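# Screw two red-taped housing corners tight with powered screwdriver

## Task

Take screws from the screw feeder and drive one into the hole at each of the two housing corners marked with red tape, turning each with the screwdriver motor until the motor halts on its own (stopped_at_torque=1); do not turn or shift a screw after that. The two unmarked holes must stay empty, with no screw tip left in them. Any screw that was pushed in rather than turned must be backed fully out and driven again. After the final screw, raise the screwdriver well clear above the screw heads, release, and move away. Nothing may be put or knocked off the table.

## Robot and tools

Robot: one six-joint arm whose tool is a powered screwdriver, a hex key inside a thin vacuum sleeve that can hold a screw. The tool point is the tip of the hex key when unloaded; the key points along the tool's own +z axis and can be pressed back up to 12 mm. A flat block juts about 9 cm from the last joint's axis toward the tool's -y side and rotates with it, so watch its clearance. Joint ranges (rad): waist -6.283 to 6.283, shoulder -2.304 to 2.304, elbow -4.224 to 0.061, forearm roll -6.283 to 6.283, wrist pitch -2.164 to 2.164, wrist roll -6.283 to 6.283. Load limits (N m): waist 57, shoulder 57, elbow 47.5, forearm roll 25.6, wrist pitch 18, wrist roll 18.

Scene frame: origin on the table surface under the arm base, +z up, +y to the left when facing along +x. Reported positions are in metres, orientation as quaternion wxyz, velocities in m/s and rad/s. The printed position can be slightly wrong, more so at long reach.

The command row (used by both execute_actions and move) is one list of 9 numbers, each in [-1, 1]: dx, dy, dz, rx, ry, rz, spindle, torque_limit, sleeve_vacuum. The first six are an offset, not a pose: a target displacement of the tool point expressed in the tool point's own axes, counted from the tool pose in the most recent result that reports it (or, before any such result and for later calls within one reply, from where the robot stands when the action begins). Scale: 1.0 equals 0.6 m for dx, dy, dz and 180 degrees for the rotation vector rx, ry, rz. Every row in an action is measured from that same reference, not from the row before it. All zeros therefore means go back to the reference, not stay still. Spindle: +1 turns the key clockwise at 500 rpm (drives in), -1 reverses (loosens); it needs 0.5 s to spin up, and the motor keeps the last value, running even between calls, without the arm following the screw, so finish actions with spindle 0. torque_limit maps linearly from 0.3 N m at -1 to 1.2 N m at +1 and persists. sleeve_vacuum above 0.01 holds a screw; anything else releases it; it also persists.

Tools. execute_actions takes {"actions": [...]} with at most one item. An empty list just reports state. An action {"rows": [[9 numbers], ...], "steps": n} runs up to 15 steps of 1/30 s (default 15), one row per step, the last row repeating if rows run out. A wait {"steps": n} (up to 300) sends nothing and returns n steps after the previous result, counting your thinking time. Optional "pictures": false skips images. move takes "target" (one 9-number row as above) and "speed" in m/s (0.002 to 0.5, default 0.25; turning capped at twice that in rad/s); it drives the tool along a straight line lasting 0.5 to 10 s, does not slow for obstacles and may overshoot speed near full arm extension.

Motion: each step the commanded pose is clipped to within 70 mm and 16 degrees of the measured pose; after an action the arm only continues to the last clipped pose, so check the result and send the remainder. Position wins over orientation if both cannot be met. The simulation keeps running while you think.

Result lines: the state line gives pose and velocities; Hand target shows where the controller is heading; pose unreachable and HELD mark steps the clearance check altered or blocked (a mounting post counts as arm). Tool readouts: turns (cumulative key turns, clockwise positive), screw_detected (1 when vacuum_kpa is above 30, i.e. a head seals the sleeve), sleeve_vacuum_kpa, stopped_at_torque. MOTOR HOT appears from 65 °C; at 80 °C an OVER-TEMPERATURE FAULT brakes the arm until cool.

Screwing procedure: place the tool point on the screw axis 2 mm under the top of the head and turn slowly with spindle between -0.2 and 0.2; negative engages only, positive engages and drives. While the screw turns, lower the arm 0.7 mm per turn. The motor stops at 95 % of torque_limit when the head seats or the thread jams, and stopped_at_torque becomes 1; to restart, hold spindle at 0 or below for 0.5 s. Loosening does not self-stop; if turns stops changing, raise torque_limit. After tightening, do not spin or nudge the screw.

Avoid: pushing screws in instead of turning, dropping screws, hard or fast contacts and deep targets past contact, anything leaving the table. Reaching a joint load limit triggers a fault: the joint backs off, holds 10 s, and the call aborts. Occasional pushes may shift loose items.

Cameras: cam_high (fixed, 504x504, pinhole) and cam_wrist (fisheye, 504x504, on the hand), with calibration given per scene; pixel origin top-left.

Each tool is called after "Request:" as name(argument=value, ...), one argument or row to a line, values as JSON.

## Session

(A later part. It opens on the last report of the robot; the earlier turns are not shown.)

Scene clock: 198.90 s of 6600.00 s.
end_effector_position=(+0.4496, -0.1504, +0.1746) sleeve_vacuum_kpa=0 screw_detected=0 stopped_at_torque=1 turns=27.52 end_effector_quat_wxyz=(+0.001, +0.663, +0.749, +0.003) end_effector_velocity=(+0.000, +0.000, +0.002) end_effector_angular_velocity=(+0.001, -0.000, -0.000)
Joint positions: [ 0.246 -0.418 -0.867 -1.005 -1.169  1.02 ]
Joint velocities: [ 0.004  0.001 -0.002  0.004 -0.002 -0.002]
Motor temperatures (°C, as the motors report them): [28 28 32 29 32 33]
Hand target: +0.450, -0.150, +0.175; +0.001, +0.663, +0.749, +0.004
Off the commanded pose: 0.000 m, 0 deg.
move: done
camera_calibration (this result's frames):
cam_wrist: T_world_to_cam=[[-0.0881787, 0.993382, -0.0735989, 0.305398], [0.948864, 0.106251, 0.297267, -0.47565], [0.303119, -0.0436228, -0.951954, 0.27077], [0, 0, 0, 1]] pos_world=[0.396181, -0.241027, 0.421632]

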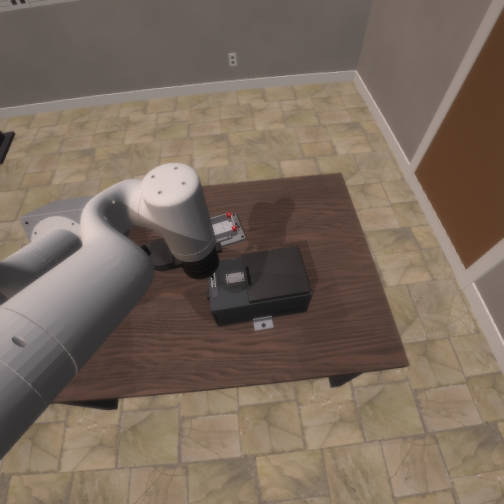

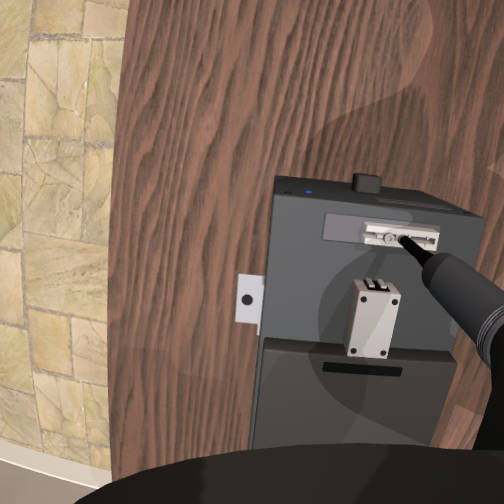

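Request:
execute_actions(
  actions=[],
)

Scene clock: 212.97 s of 6600.00 s.
end_effector_position=(+0.4497, -0.1503, +0.1750) sleeve_vacuum_kpa=0 screw_detected=0 stopped_at_torque=1 turns=27.52 end_effector_quat_wxyz=(+0.001, +0.663, +0.749, +0.004) end_effector_velocity=(-0.000, +0.000, -0.000) end_effector_angular_velocity=(+0.000, +0.001, -0.000)
Joint positions: [ 0.246 -0.418 -0.868 -1.005 -1.169  1.02 ]
Joint velocities: [ 0.    -0.     0.     0.001 -0.     0.   ]
Motor temperatures (°C, as the motors report them): [28 28 32 29 32 33]
Hand target: +0.450, -0.150, +0.175; +0.001, +0.663, +0.749, +0.004
Off the commanded pose: 0.000 m, 0 deg.
Steps of this call (steps 1 to 90: nothing new was sent; then 11.07 s passed at rest). Readings (end_effector_position | what the end effector reports):
1: (+0.4496, -0.1504, +0.1747) | sleeve_vacuum_kpa=0 screw_detected=0 stopped_at_torque=1 turns=27.52
2: (+0.4496, -0.1504, +0.1748) | sleeve_vacuum_kpa=0 screw_detected=0 stopped_at_torque=1 turns=27.52
4: (+0.4496, -0.1503, +0.1748) | sleeve_vacuum_kpa=0 screw_detected=0 stopped_at_torque=1 turns=27.52
8: (+0.4497, -0.1503, +0.1749) | sleeve_vacuum_kpa=0 screw_detected=0 stopped_at_torque=1 turns=27.52
90: the state above
camera_calibration (this result's frames):
cam_wrist: T_world_to_cam=[[-0.0879413, 0.993426, -0.0732915, 0.305196], [0.948787, 0.105947, 0.29762, -0.476012], [0.303428, -0.043365, -0.951867, 0.270923], [0, 0, 0, 1]] pos_world=[0.396267, -0.241009, 0.421922]

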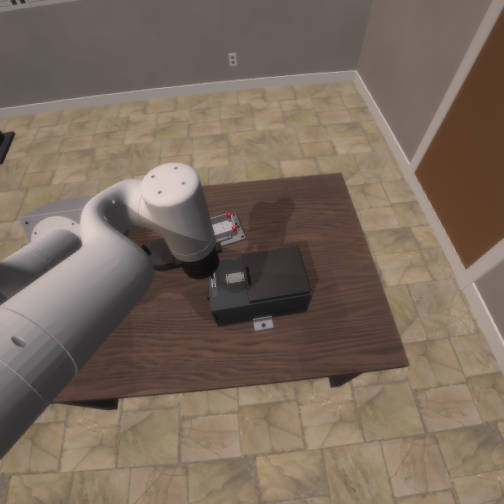

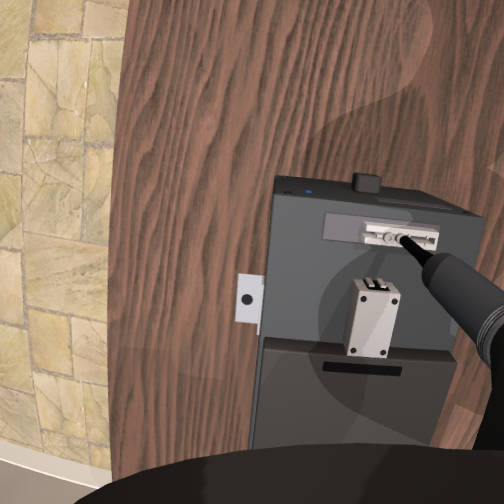

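Request:
move(
  target=[0,0,0.018,0,0,0,-0.1,0.3,1],
  speed=0.01,
)

Request:
zoom_image(
  camera="cam_wrist",
  region=[340, 180, 460, 280],
)

Scene clock: 216.13 s of 6600.00 s.
end_effector_position=(+0.4500, -0.1501, +0.1646) sleeve_vacuum_kpa=40 screw_detected=1 stopped_at_torque=1 turns=26.44 end_effector_quat_wxyz=(+0.001, +0.663, +0.749, +0.004) end_effector_velocity=(-0.001, -0.001, -0.003) end_effector_angular_velocity=(-0.002, +0.002, -0.000)
Joint positions: [ 0.229 -0.424 -0.858 -1.024 -1.154  1.031]
Joint velocities: [-0.005 -0.002  0.003 -0.004  0.002  0.003]
Motor temperatures (°C, as the motors report them): [28 28 32 29 32 33]
Hand target: +0.450, -0.150, +0.164; +0.001, +0.663, +0.749, +0.004
Off the commanded pose: 0.000 m, 0 deg.
move: done
camera_calibration (this result's frames):
cam_wrist: T_world_to_cam=[[-0.0877248, 0.993466, -0.0730014, 0.304177], [0.948716, 0.105667, 0.297947, -0.473245], [0.303714, -0.0431203, -0.951787, 0.260842], [0, 0, 0, 1]] pos_world=[0.396438, -0.240935, 0.411473]

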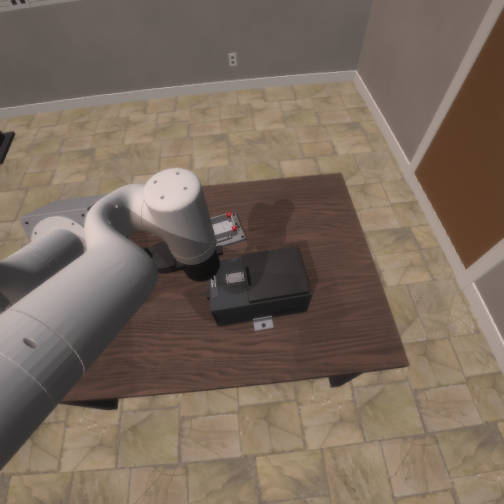

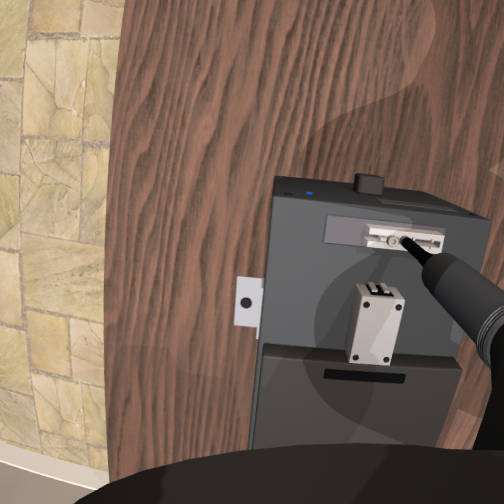

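Region (340, 180, 460, 280) of cam_wrist's 504x504 image, scaled by 4.200, with more detail than that image has.

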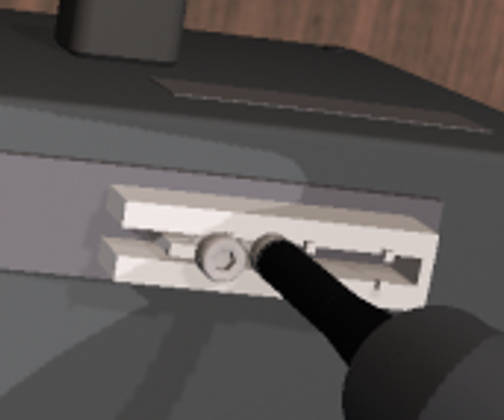

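Picked. Lift.

Request:
move(
  target=[0,0,-0.1,0,0,0,0,0.3,1],
  speed=0.08,
)

Scene clock: 223.53 s of 6600.00 s.
end_effector_position=(+0.4493, -0.1502, +0.2242) sleeve_vacuum_kpa=40 screw_detected=1 stopped_at_torque=1 turns=21.31 end_effector_quat_wxyz=(+0.001, +0.663, +0.749, +0.004) end_effector_velocity=(+0.001, -0.001, +0.002) end_effector_angular_velocity=(-0.002, -0.002, +0.000)
Joint positions: [ 0.324 -0.396 -0.92  -0.92  -1.241  0.977]
Joint velocities: [ 0.004  0.001 -0.003  0.001 -0.005 -0.002]
Motor temperatures (°C, as the motors report them): [28 28 32 29 32 33]
Hand target: +0.449, -0.150, +0.225; +0.001, +0.663, +0.749, +0.004
Off the commanded pose: 0.000 m, 0 deg.
move: done
camera_calibration (this result's frames):
cam_wrist: T_world_to_cam=[[-0.0881576, 0.993459, -0.072578, 0.308678], [0.948734, 0.105944, 0.297792, -0.490278], [0.303533, -0.0426046, -0.951868, 0.318025], [0, 0, 0, 1]] pos_world=[0.395824, -0.241168, 0.471121]

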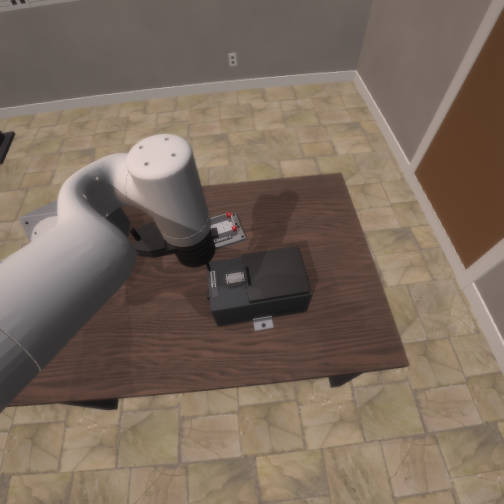

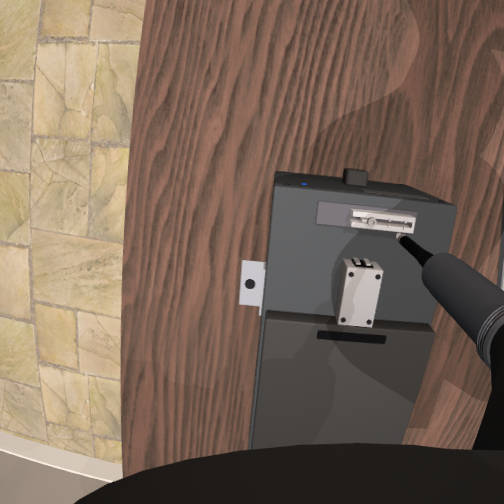

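Request:
move(
  target=[0.517,0.1688,0,0,0,0,0,0.3,1],
  speed=0.2,
)

Request:
move(
  target=[0,0,0.22,0,0,0,0,0.3,1],
  speed=0.1,
)

Request:
zoom_image(
  camera="cam_wrist",
  region=[340, 180, 460, 280],
)

Scene clock: 229.87 s of 6600.00 s.
end_effector_position=(+0.5107, +0.1697, +0.2266) sleeve_vacuum_kpa=40 screw_detected=1 stopped_at_torque=1 turns=21.31 end_effector_quat_wxyz=(+0.001, +0.663, +0.749, +0.004) end_effector_velocity=(+0.000, +0.003, -0.000) end_effector_angular_velocity=(-0.002, +0.003, -0.000)
Joint positions: [ 0.536 -1.169 -1.521 -0.797 -1.197  1.177]
Joint velocities: [ 0.001 -0.011 -0.013  0.004 -0.004 -0.002]
Motor temperatures (°C, as the motors report them): [28 28 32 29 32 33]
Hand target: +0.511, +0.170, +0.226; +0.001, +0.663, +0.749, +0.004
Off the commanded pose: 0.001 m, 0 deg.
After step 90, 1.07 s passed at rest.
move: done
camera_calibration (this result's frames):
cam_wrist: T_world_to_cam=[[-0.0880243, 0.993479, -0.0724593, -0.00373338], [0.948716, 0.105786, 0.297904, -0.58311], [0.303627, -0.0425205, -0.951842, 0.315157], [0, 0, 0, 1]] pos_world=[0.457187, 0.0787944, 0.47342]

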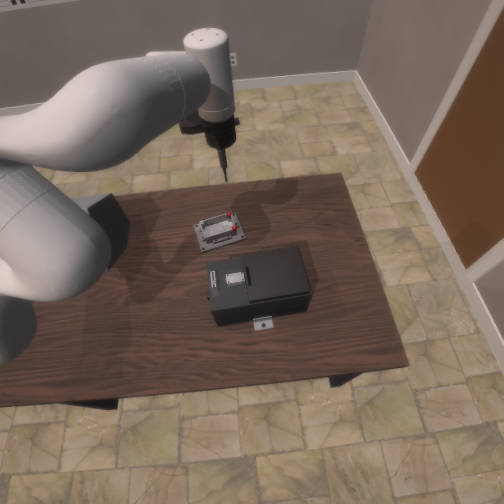

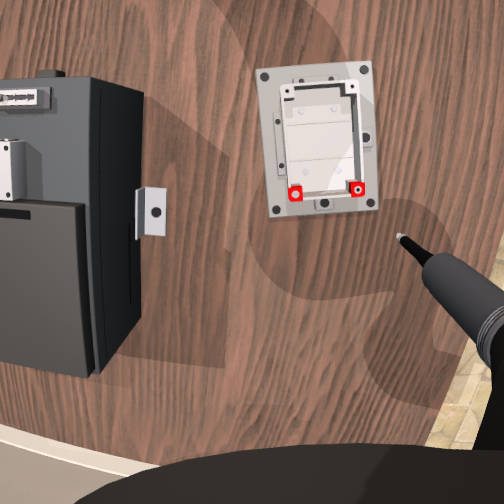

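Scene clock: 231.70 s of 6600.00 s.
end_effector_position=(+0.5123, +0.1701, +0.0948) sleeve_vacuum_kpa=40 screw_detected=1 stopped_at_torque=1 turns=21.31 end_effector_quat_wxyz=(+0.001, +0.663, +0.749, +0.004) end_effector_velocity=(+0.000, +0.000, -0.003) end_effector_angular_velocity=(+0.000, -0.001, +0.001)
Joint positions: [ 0.386 -1.247 -1.418 -0.999 -1.054  1.308]
Joint velocities: [-0.003 -0.002  0.001 -0.005  0.002  0.002]
Motor temperatures (°C, as the motors report them): [28 28 32 29 32 33]
Hand target: +0.512, +0.170, +0.094; +0.001, +0.663, +0.749, +0.004
Off the commanded pose: 0.001 m, 0 deg.
move: done
camera_calibration (this result's frames):
cam_wrist: T_world_to_cam=[[-0.0873163, 0.99349, -0.0731663, -0.0138001], [0.94865, 0.105342, 0.298273, -0.545344], [0.304039, -0.043365, -0.951672, 0.189203], [0, 0, 0, 1]] pos_world=[0.45861, 0.0793625, 0.341711]

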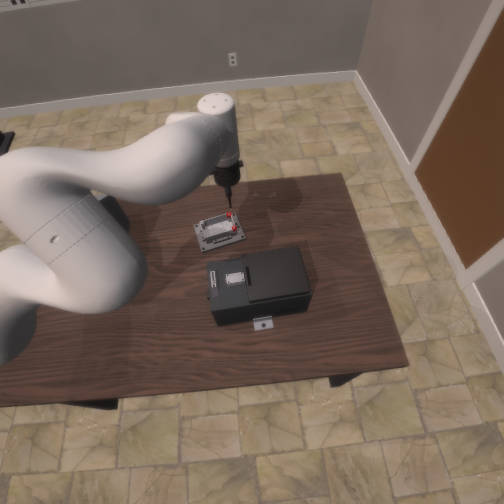

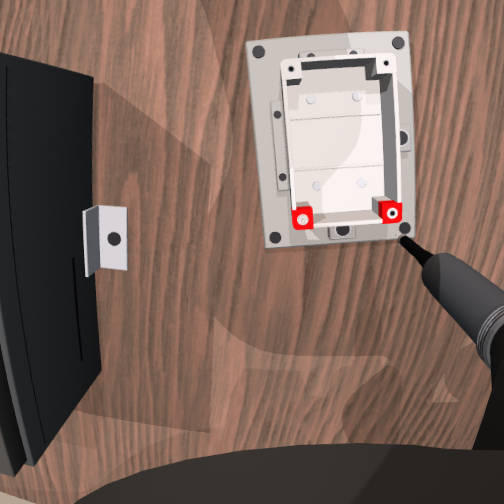

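Region (340, 180, 460, 280) of cam_wrist's 504x504 image, scaled by 4.200, with more detail than that image has.

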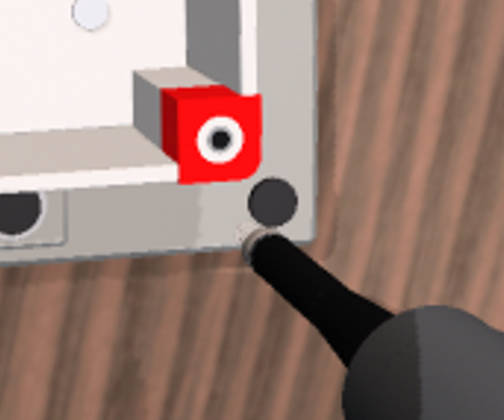

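Request:
move(
  target=[0.0041,-0.013,0.025,0,0,0,0,0.3,1],
  speed=0.03,
)

Request:
zoom_image(
  camera="cam_wrist",
  region=[340, 180, 460, 280],
)

Scene clock: 241.57 s of 6600.00 s.
end_effector_position=(+0.5046, +0.1716, +0.0800) sleeve_vacuum_kpa=40 screw_detected=1 stopped_at_torque=1 turns=21.31 end_effector_quat_wxyz=(+0.001, +0.663, +0.749, +0.004) end_effector_velocity=(-0.001, +0.001, -0.002) end_effector_angular_velocity=(+0.002, -0.000, -0.001)
Joint positions: [ 0.375 -1.255 -1.393 -1.026 -1.035  1.34 ]
Joint velocities: [-0.001 -0.001  0.003 -0.004  0.004  0.005]
Motor temperatures (°C, as the motors report them): [28 28 32 29 32 33]
Hand target: +0.504, +0.172, +0.080; +0.001, +0.663, +0.749, +0.004
Off the commanded pose: 0.000 m, 0 deg.
After step 90, 5.93 s passed at rest.
move: done
camera_calibration (this result's frames):
cam_wrist: T_world_to_cam=[[-0.0872193, 0.993491, -0.073266, -0.017062], [0.948644, 0.105281, 0.298312, -0.533738], [0.304084, -0.0434847, -0.951652, 0.17749], [0, 0, 0, 1]] pos_world=[0.450868, 0.0808619, 0.32688]

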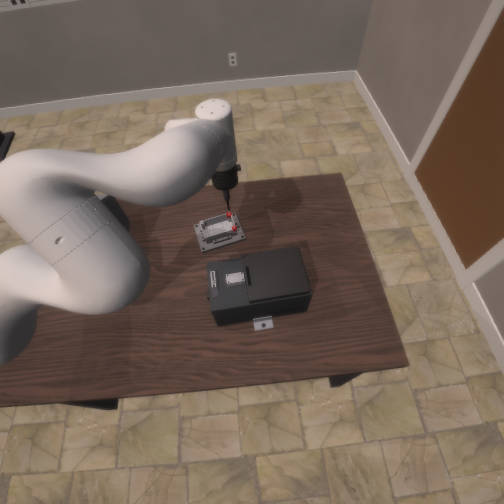

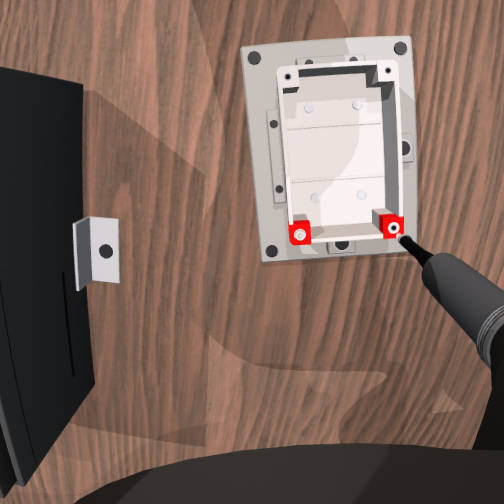

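Region (340, 180, 460, 280) of cam_wrist's 504x504 image, scaled by 4.200, with more detail than that image has.

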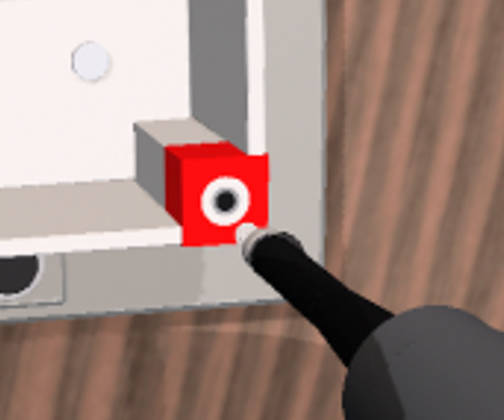

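Request:
move(
  target=[0.0005,-0.0041,0.01,0,0,0,0,0.3,1],
  speed=0.015,
)

Request:
zoom_image(
  camera="cam_wrist",
  region=[340, 180, 460, 280],
)

Scene clock: 246.47 s of 6600.00 s.
end_effector_position=(+0.5023, +0.1716, +0.0742) sleeve_vacuum_kpa=40 screw_detected=1 stopped_at_torque=1 turns=21.31 end_effector_quat_wxyz=(+0.001, +0.663, +0.749, +0.004) end_effector_velocity=(-0.001, +0.000, -0.002) end_effector_angular_velocity=(-0.000, +0.000, -0.000)
Joint positions: [ 0.369 -1.257 -1.384 -1.037 -1.029  1.35 ]
Joint velocities: [-0.002 -0.001  0.003 -0.004  0.002  0.005]
Motor temperatures (°C, as the motors report them): [28 29 32 29 32 33]
Hand target: +0.502, +0.172, +0.074; +0.001, +0.663, +0.749, +0.004
Off the commanded pose: 0.000 m, 0 deg.
After step 90, 1.17 s passed at rest.
move: done
camera_calibration (this result's frames):
cam_wrist: T_world_to_cam=[[-0.0872254, 0.993486, -0.0733339, -0.0176775], [0.94865, 0.105307, 0.298286, -0.529817], [0.304065, -0.0435501, -0.951655, 0.172711], [0, 0, 0, 1]] pos_world=[0.448553, 0.0808773, 0.321102]

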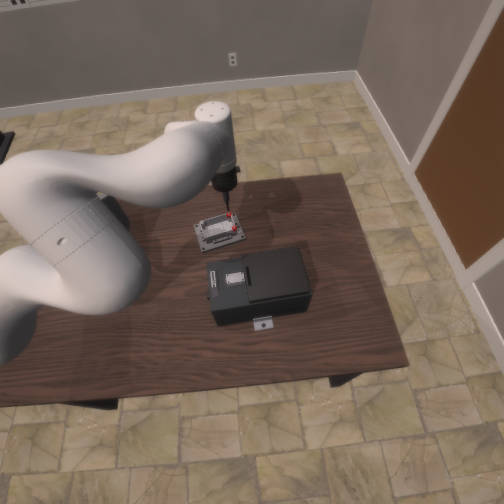

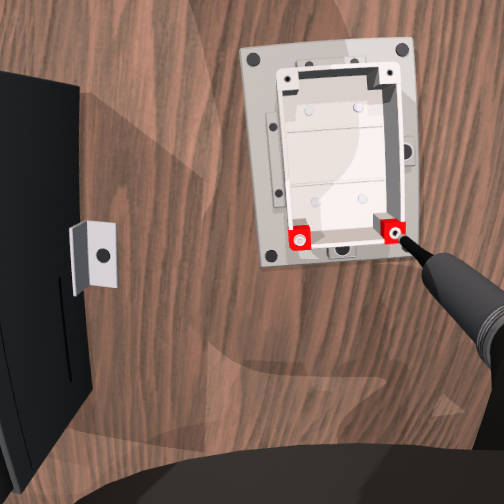

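Region (340, 180, 460, 280) of cam_wrist's 504x504 image, scaled by 4.200, with more detail than that image has.

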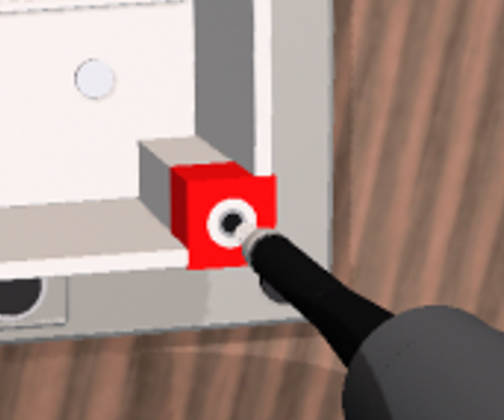

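Request:
move(
  target=[0,0,0.02,0,0,0,0.5,0.3,1],
  speed=0.003,
)

Request:
move(
  target=[0,0,0.015,0,0,0,0.5,0.3,1],
  speed=0.003,
)

Request:
wait(
  seconds=2,
)

Scene clock: 253.93 s of 6600.00 s.
end_effector_position=(+0.5024, +0.1716, +0.0623) sleeve_vacuum_kpa=40 screw_detected=1 stopped_at_torque=0 turns=38.08 end_effector_quat_wxyz=(+0.001, +0.663, +0.749, +0.004) end_effector_velocity=(-0.000, -0.000, -0.001) end_effector_angular_velocity=(-0.001, +0.001, -0.002)
Joint positions: [ 0.354 -1.268 -1.381 -1.059 -1.021  1.363]
Joint velocities: [-0.001 -0.001  0.    -0.001 -0.001  0.002]
Motor temperatures (°C, as the motors report them): [28 29 32 29 32 33]
Hand target: +0.502, +0.172, +0.062; +0.001, +0.663, +0.749, +0.004
Off the commanded pose: 0.000 m, 0 deg.
After step 90, 0.33 s passed at rest.
move: done
camera_calibration (this result's frames):
cam_wrist: T_world_to_cam=[[-0.0871562, 0.993491, -0.073346, -0.0186182], [0.948635, 0.105248, 0.298354, -0.526422], [0.304132, -0.0435751, -0.951633, 0.161312], [0, 0, 0, 1]] pos_world=[0.4487, 0.0809309, 0.309205]

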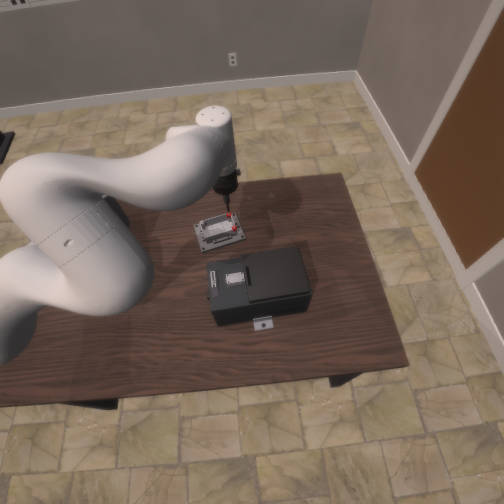

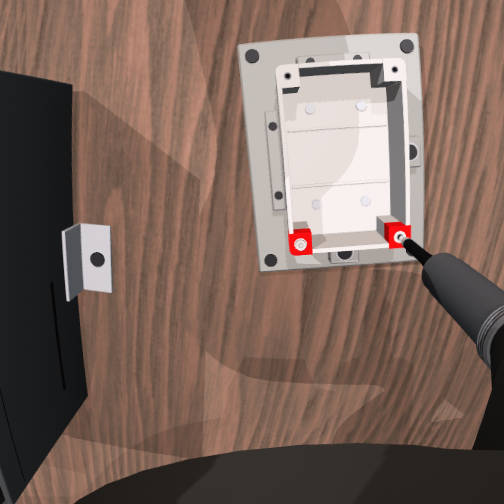

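Scene clock: 257.40 s of 6600.00 s.
end_effector_position=(+0.5061, +0.1718, +0.0565) sleeve_vacuum_kpa=40 screw_detected=1 stopped_at_torque=0 turns=52.52 end_effector_quat_wxyz=(+0.002, +0.664, +0.747, +0.007) end_effector_velocity=(+0.002, -0.000, -0.000) end_effector_angular_velocity=(+0.000, -0.003, -0.002)
Joint positions: [ 0.344 -1.273 -1.382 -1.076 -1.015  1.373]
Joint velocities: [-0.001 -0.    -0.001 -0.003 -0.     0.002]
Motor temperatures (°C, as the motors report them): [28 29 32 29 32 33]
Hand target: +0.503, +0.172, +0.053; +0.001, +0.663, +0.749, +0.004
Off the commanded pose: 0.005 m, 0 deg.
move: off_target
camera_calibration (this result's frames):
cam_wrist: T_world_to_cam=[[-0.083179, 0.994009, -0.0708985, -0.0211313], [0.947599, 0.100915, 0.303105, -0.527212], [0.308444, -0.0419714, -0.950316, 0.152146], [0, 0, 0, 1]] pos_world=[0.450899, 0.0805938, 0.302889]

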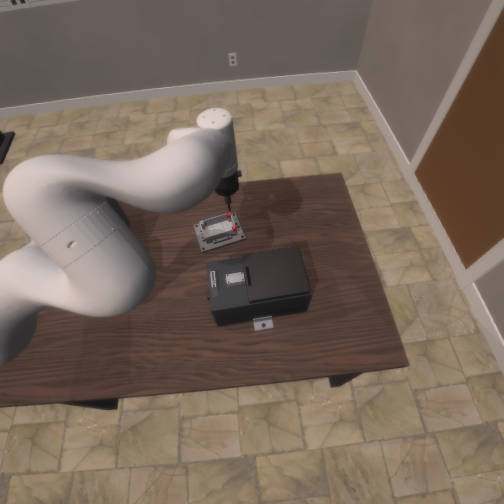

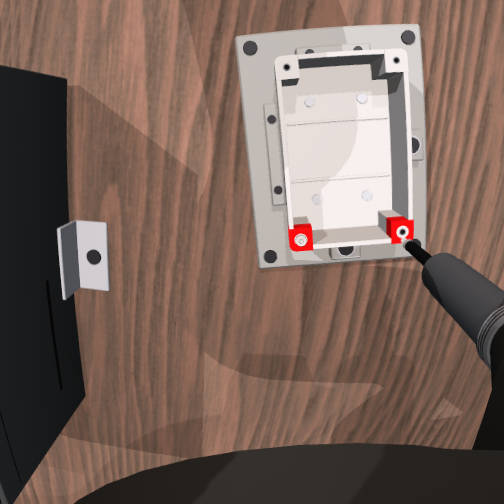

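Scene clock: 259.40 s of 6600.00 s.
end_effector_position=(+0.5063, +0.1718, +0.0565) sleeve_vacuum_kpa=40 screw_detected=1 stopped_at_torque=0 turns=60.85 end_effector_quat_wxyz=(+0.002, +0.664, +0.747, +0.007) end_effector_velocity=(+0.000, +0.001, +0.000) end_effector_angular_velocity=(+0.002, -0.000, -0.000)
Joint positions: [ 0.344 -1.273 -1.383 -1.076 -1.015  1.373]
Joint velocities: [-0.     0.    -0.    -0.     0.002  0.   ]
Motor temperatures (°C, as the motors report them): [28 29 32 29 32 33]
Hand target: +0.503, +0.172, +0.053; +0.001, +0.663, +0.749, +0.004
Off the commanded pose: 0.005 m, 0 deg.
Steps of this call (steps 1 to 60: nothing new was sent). Readings (end_effector_position | what the end effector reports):
1: (+0.5062, +0.1718, +0.0565) | sleeve_vacuum_kpa=40 screw_detected=1 stopped_at_torque=0 turns=52.66
2: (+0.5062, +0.1718, +0.0565) | sleeve_vacuum_kpa=40 screw_detected=1 stopped_at_torque=0 turns=52.80
4: (+0.5062, +0.1718, +0.0565) | sleeve_vacuum_kpa=40 screw_detected=1 stopped_at_torque=0 turns=53.07
8: (+0.5062, +0.1718, +0.0565) | sleeve_vacuum_kpa=40 screw_detected=1 stopped_at_torque=0 turns=53.63
60: the state above
camera_calibration (this result's frames):
cam_wrist: T_world_to_cam=[[-0.0830441, 0.99402, -0.0709142, -0.0211591], [0.947573, 0.100796, 0.303226, -0.527297], [0.30856, -0.0420153, -0.950276, 0.152054], [0, 0, 0, 1]] pos_world=[0.450977, 0.0805707, 0.302884]

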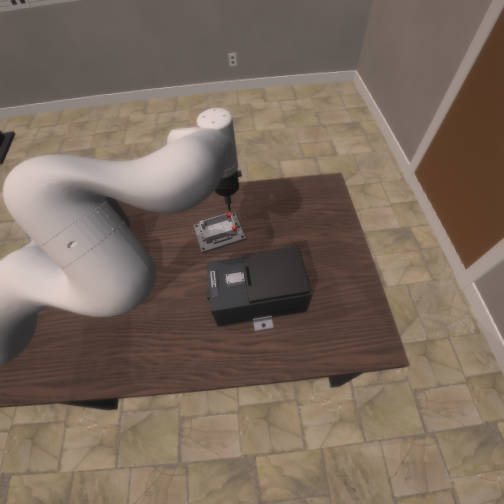

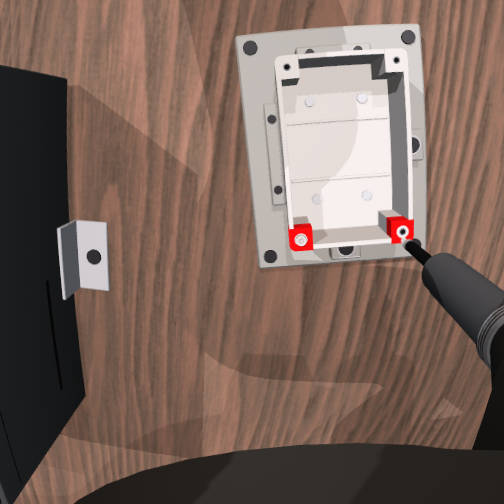

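Request:
move(
  target=[0,0,-0.0225,0,0,0,0,0.3,1],
  speed=0.015,
)

Request:
move(
  target=[-0.0003,-0.0089,0,0,0,0,0,0.3,1],
  speed=0.01,
)

Request:
zoom_image(
  camera="cam_wrist",
  region=[360, 200, 440, 270],
)

Scene clock: 265.73 s of 6600.00 s.
end_effector_position=(+0.5059, +0.1716, +0.0696) sleeve_vacuum_kpa=40 screw_detected=1 stopped_at_torque=0 turns=82.23 end_effector_quat_wxyz=(+0.002, +0.664, +0.747, +0.007) end_effector_velocity=(+0.000, +0.000, +0.002) end_effector_angular_velocity=(+0.000, -0.001, +0.000)
Joint positions: [ 0.361 -1.261 -1.385 -1.051 -1.024  1.359]
Joint velocities: [ 0.003  0.002 -0.001  0.004 -0.001 -0.003]
Motor temperatures (°C, as the motors report them): [28 29 32 29 32 33]
Hand target: +0.506, +0.172, +0.070; +0.002, +0.664, +0.747, +0.007
Off the commanded pose: 0.000 m, 0 deg.
move: done
camera_calibration (this result's frames):
cam_wrist: T_world_to_cam=[[-0.0832133, 0.993997, -0.0710368, -0.0200287], [0.947619, 0.100986, 0.303018, -0.530979], [0.308373, -0.0421007, -0.950333, 0.164761], [0, 0, 0, 1]] pos_world=[0.450692, 0.0804666, 0.316051]

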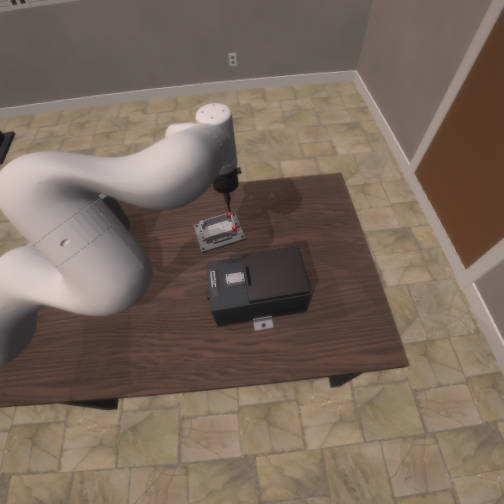

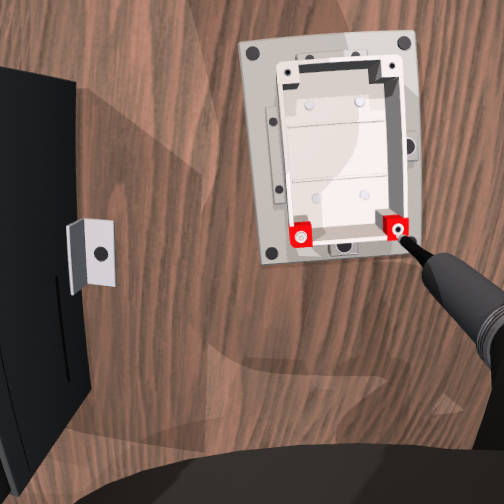

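Scene clock: 266.50 s of 6600.00 s.
end_effector_position=(+0.5009, +0.1708, +0.0696) sleeve_vacuum_kpa=40 screw_detected=1 stopped_at_torque=0 turns=82.23 end_effector_quat_wxyz=(+0.002, +0.664, +0.747, +0.007) end_effector_velocity=(-0.003, -0.000, +0.000) end_effector_angular_velocity=(+0.001, +0.000, -0.000)
Joint positions: [ 0.364 -1.254 -1.369 -1.053 -1.019  1.369]
Joint velocities: [ 0.002  0.004  0.008 -0.001  0.003  0.005]
Motor temperatures (°C, as the motors report them): [28 29 32 29 32 33]
Hand target: +0.501, +0.171, +0.070; +0.002, +0.664, +0.747, +0.007
Off the commanded pose: 0.000 m, 0 deg.
move: done
camera_calibration (this result's frames):
cam_wrist: T_world_to_cam=[[-0.0832137, 0.993993, -0.0710922, -0.0196492], [0.947621, 0.101003, 0.303007, -0.526155], [0.308367, -0.0421542, -0.950333, 0.166203], [0, 0, 0, 1]] pos_world=[0.445709, 0.0796807, 0.31598]

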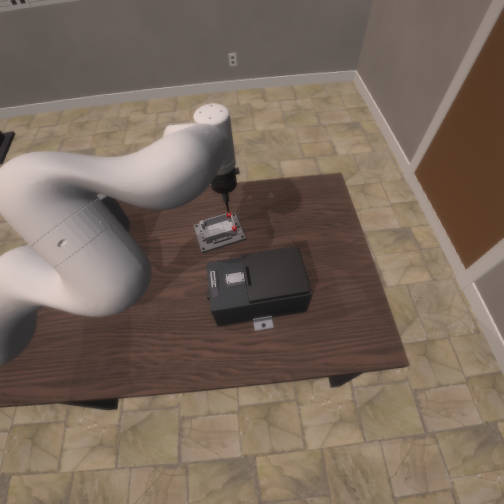

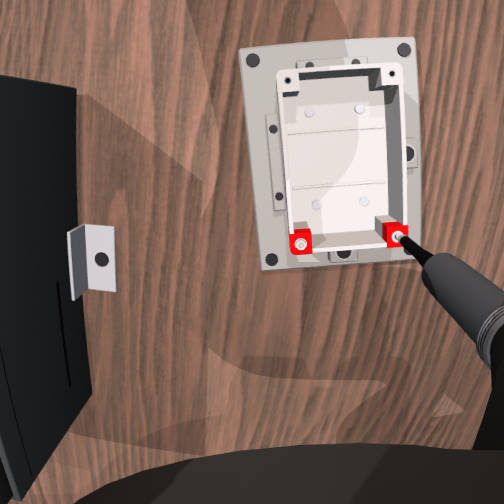

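Region (360, 200, 440, 270) of cam_wrist's 504x504 image, scaled by 6.300, with more detail than that image has; it fills the top 441 rows of this view, and the rest is white.

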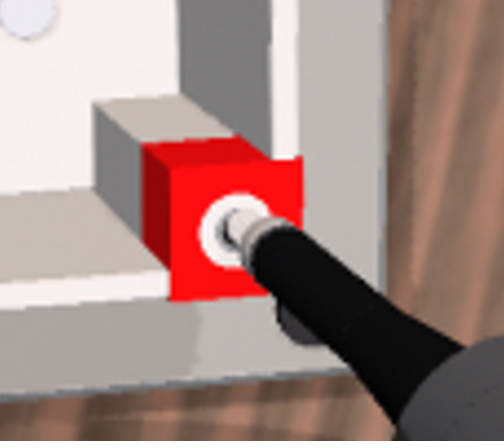

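Request:
move(
  target=[-0.0005,0.001,0,0,0,0,0,0.3,1],
  speed=0.005,
)

Request:
move(
  target=[0,0,0.015,0,0,0,0.5,0.3,1],
  speed=0.003,
)

Request:
zoom_image(
  camera="cam_wrist",
  region=[360, 200, 440, 270],
)

Scene clock: 272.17 s of 6600.00 s.
end_effector_position=(+0.5014, +0.1706, +0.0695) sleeve_vacuum_kpa=40 screw_detected=1 stopped_at_torque=0 turns=82.23 end_effector_quat_wxyz=(+0.002, +0.664, +0.747, +0.006) end_effector_velocity=(+0.000, +0.000, +0.000) end_effector_angular_velocity=(+0.001, +0.001, -0.002)
Joint positions: [ 0.364 -1.254 -1.37  -1.053 -1.02   1.368]
Joint velocities: [-0.    -0.    -0.001  0.002  0.     0.   ]
Motor temperatures (°C, as the motors report them): [28 29 32 29 32 33]
Hand target: +0.502, +0.171, +0.070; +0.002, +0.664, +0.747, +0.007
Off the commanded pose: 0.000 m, 0 deg.
After step 90, 1.97 s passed at rest.
move: done
camera_calibration (this result's frames):
cam_wrist: T_world_to_cam=[[-0.0833799, 0.993965, -0.0712801, -0.0192492], [0.947657, 0.101212, 0.302824, -0.526562], [0.308211, -0.0422997, -0.950377, 0.166086], [0, 0, 0, 1]] pos_world=[0.446206, 0.0794526, 0.315928]

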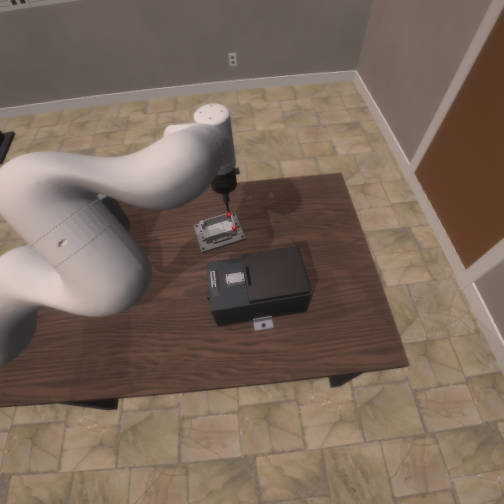

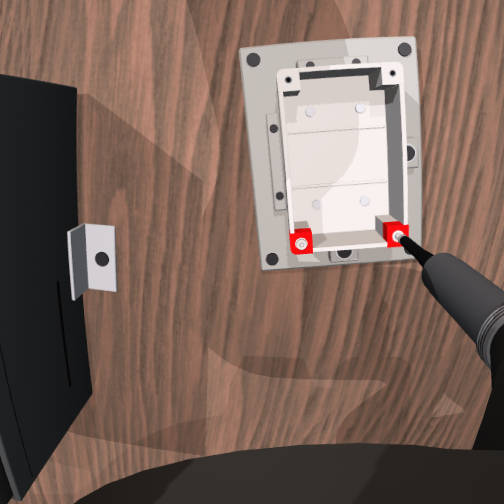

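Scene clock: 275.40 s of 6600.00 s.
end_effector_position=(+0.5015, +0.1706, +0.0605) sleeve_vacuum_kpa=40 screw_detected=1 stopped_at_torque=0 turns=95.25 end_effector_quat_wxyz=(+0.002, +0.664, +0.747, +0.006) end_effector_velocity=(-0.001, -0.000, -0.003) end_effector_angular_velocity=(-0.001, +0.001, +0.003)
Joint positions: [ 0.352 -1.263 -1.368 -1.07  -1.014  1.377]
Joint velocities: [-0.002 -0.002  0.002 -0.004  0.001  0.001]
Motor temperatures (°C, as the motors report them): [28 29 32 29 32 33]
Hand target: +0.502, +0.171, +0.060; +0.002, +0.664, +0.747, +0.006
Off the commanded pose: 0.000 m, 0 deg.
move: done
camera_calibration (this result's frames):
cam_wrist: T_world_to_cam=[[-0.0833671, 0.993957, -0.0714107, -0.0198903], [0.947665, 0.101238, 0.302789, -0.52397], [0.308189, -0.0424308, -0.950379, 0.157569], [0, 0, 0, 1]] pos_world=[0.446329, 0.0795017, 0.306982]

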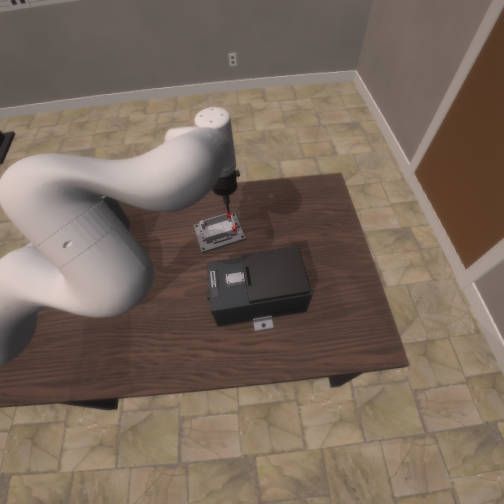

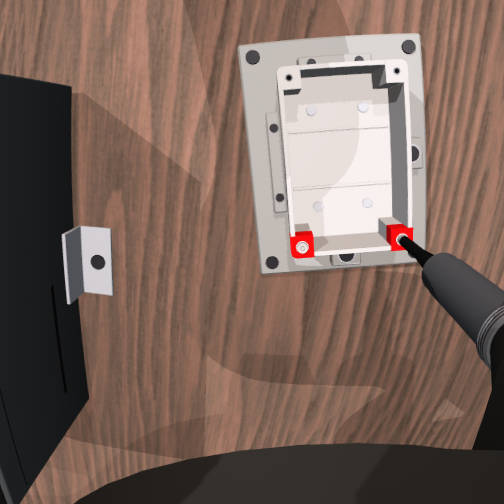

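Region (360, 200, 440, 270) of cam_wrist's 504x504 image, scaled by 6.300, with more detail than that image has; it fills the top 441 rows of this view, and the rest is white.

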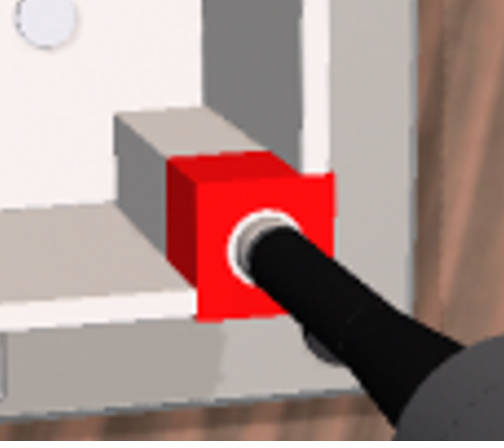

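Engaged and going in.

Request:
move(
  target=[0,0,0.011,0,0,0,0.5,0.3,1],
  speed=0.003,
)

Request:
wait(
  seconds=1.5,
)

Scene clock: 279.83 s of 6600.00 s.
end_effector_position=(+0.5016, +0.1706, +0.0540) sleeve_vacuum_kpa=39 screw_detected=1 stopped_at_torque=1 turns=96.13 end_effector_quat_wxyz=(+0.002, +0.664, +0.747, +0.006) end_effector_velocity=(-0.000, -0.000, -0.001) end_effector_angular_velocity=(-0.000, -0.000, +0.000)
Joint positions: [ 0.343 -1.269 -1.367 -1.082 -1.01   1.384]
Joint velocities: [-0.001 -0.001  0.    -0.002  0.001  0.001]
Motor temperatures (°C, as the motors report them): [28 29 32 29 32 33]
Hand target: +0.502, +0.171, +0.054; +0.002, +0.664, +0.747, +0.006
Off the commanded pose: 0.000 m, 0 deg.
move: done
camera_calibration (this result's frames):
cam_wrist: T_world_to_cam=[[-0.0833106, 0.993962, -0.0713997, -0.0204173], [0.947653, 0.101184, 0.302846, -0.52213], [0.308242, -0.0424318, -0.950361, 0.151335], [0, 0, 0, 1]] pos_world=[0.446449, 0.0795464, 0.30049]

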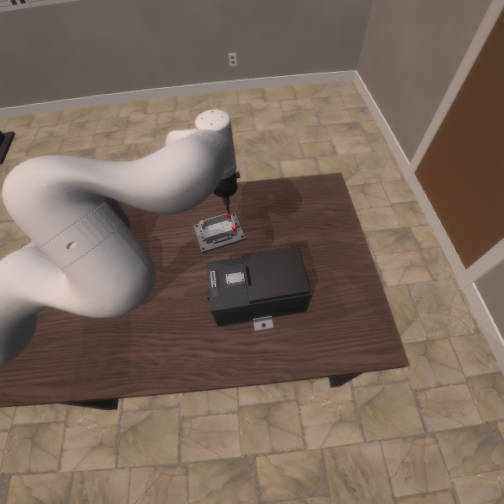

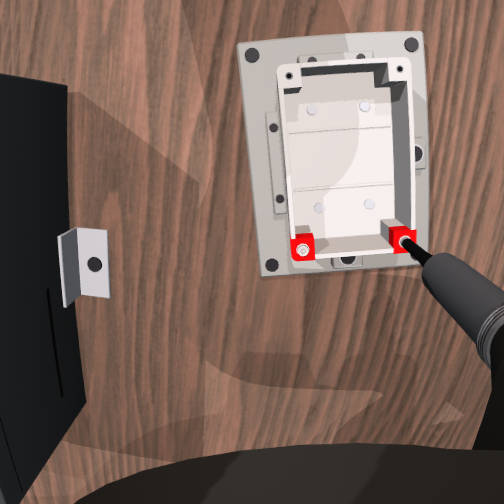

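Scene clock: 281.33 s of 6600.00 s.
end_effector_position=(+0.5016, +0.1706, +0.0539) sleeve_vacuum_kpa=39 screw_detected=1 stopped_at_torque=1 turns=96.13 end_effector_quat_wxyz=(+0.002, +0.664, +0.747, +0.006) end_effector_velocity=(+0.000, -0.000, +0.000) end_effector_angular_velocity=(+0.000, -0.001, +0.000)
Joint positions: [ 0.343 -1.269 -1.367 -1.083 -1.01   1.385]
Joint velocities: [-0.     0.     0.    -0.001  0.     0.   ]
Motor temperatures (°C, as the motors report them): [28 29 32 29 32 33]
Hand target: +0.502, +0.171, +0.054; +0.002, +0.664, +0.747, +0.006
Off the commanded pose: 0.000 m, 0 deg.
Steps of this call (steps 1 to 45: nothing new was sent). Readings (end_effector_position | what the end effector reports):
1: (+0.5016, +0.1706, +0.0540) | sleeve_vacuum_kpa=39 screw_detected=1 stopped_at_torque=1 turns=96.13
2: (+0.5016, +0.1706, +0.0540) | sleeve_vacuum_kpa=39 screw_detected=1 stopped_at_torque=1 turns=96.13
4: (+0.5016, +0.1706, +0.0540) | sleeve_vacuum_kpa=39 screw_detected=1 stopped_at_torque=1 turns=96.13
8: (+0.5016, +0.1706, +0.0540) | sleeve_vacuum_kpa=39 screw_detected=1 stopped_at_torque=1 turns=96.13
45: the state above
camera_calibration (this result's frames):
cam_wrist: T_world_to_cam=[[-0.0833414, 0.993956, -0.0714494, -0.0203945], [0.947661, 0.101227, 0.302806, -0.522075], [0.308208, -0.0424735, -0.95037, 0.151256], [0, 0, 0, 1]] pos_world=[0.446432, 0.0795435, 0.30038]

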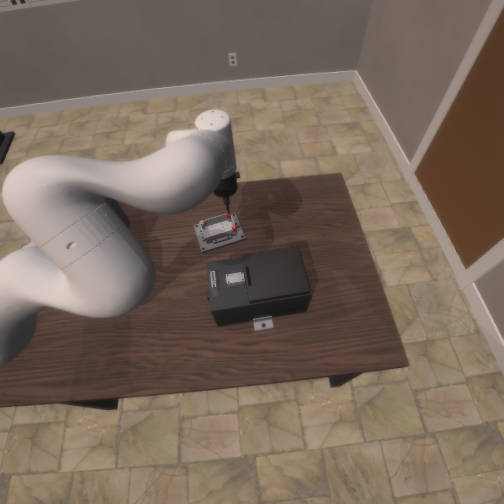

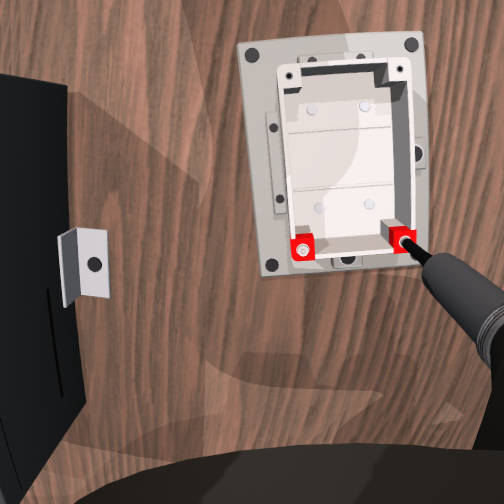

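Request:
move(
  target=[0,0,-0.35,0,0,0,0,0.3,0],
  speed=0.1,
)

Request:
zoom_image(
  camera="cam_wrist",
  region=[240, 40, 420, 240],
)

Scene clock: 285.80 s of 6600.00 s.
end_effector_position=(+0.4981, +0.1695, +0.2637) sleeve_vacuum_kpa=0 screw_detected=0 stopped_at_torque=1 turns=96.13 end_effector_quat_wxyz=(+0.001, +0.664, +0.748, +0.007) end_effector_velocity=(+0.000, -0.000, +0.003) end_effector_angular_velocity=(+0.000, +0.000, -0.001)
Joint positions: [ 0.586 -1.138 -1.525 -0.75  -1.231  1.17 ]
Joint velocities: [ 0.002  0.    -0.004  0.003 -0.004 -0.002]
Motor temperatures (°C, as the motors report them): [28 29 32 29 32 33]
Hand target: +0.498, +0.170, +0.264; +0.001, +0.664, +0.748, +0.007
Off the commanded pose: 0.001 m, 0 deg.
move: done
camera_calibration (this result's frames):
cam_wrist: T_world_to_cam=[[-0.0844292, 0.993952, -0.0702201, -0.00438459], [0.947774, 0.101859, 0.302242, -0.582212], [0.307566, -0.0410347, -0.950641, 0.351832], [0, 0, 0, 1]] pos_world=[0.443223, 0.078099, 0.510127]

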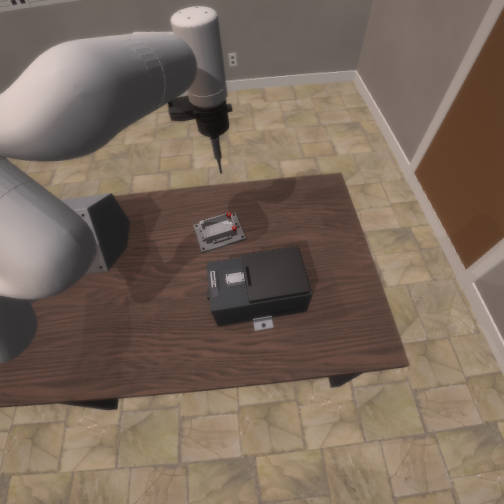

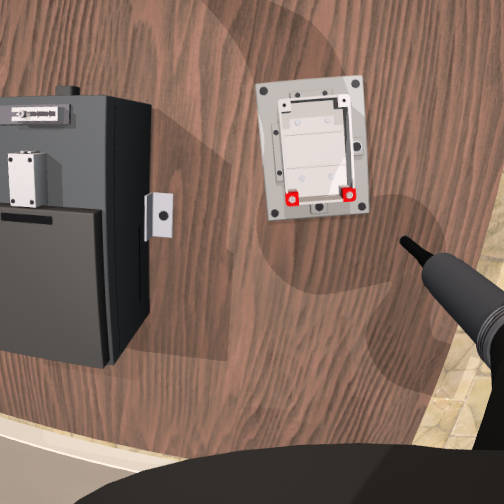

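Region (240, 40, 420, 240) of cam_wrist's 504x504 image, scaled by 2.520, with more detail than that image has; it fills the left 454 columns of this view, and the rest is white.

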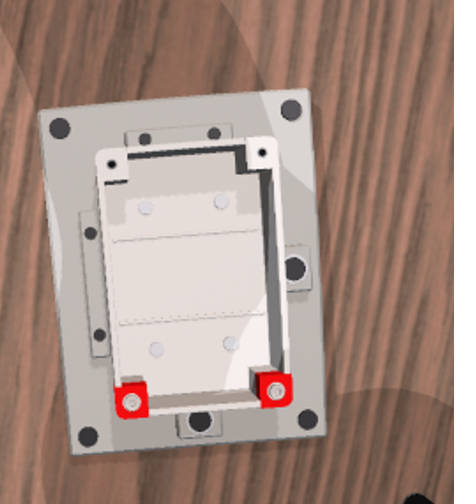

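Request:
finished_scene(
  scene=2,
)

The scene is finished: the task was done.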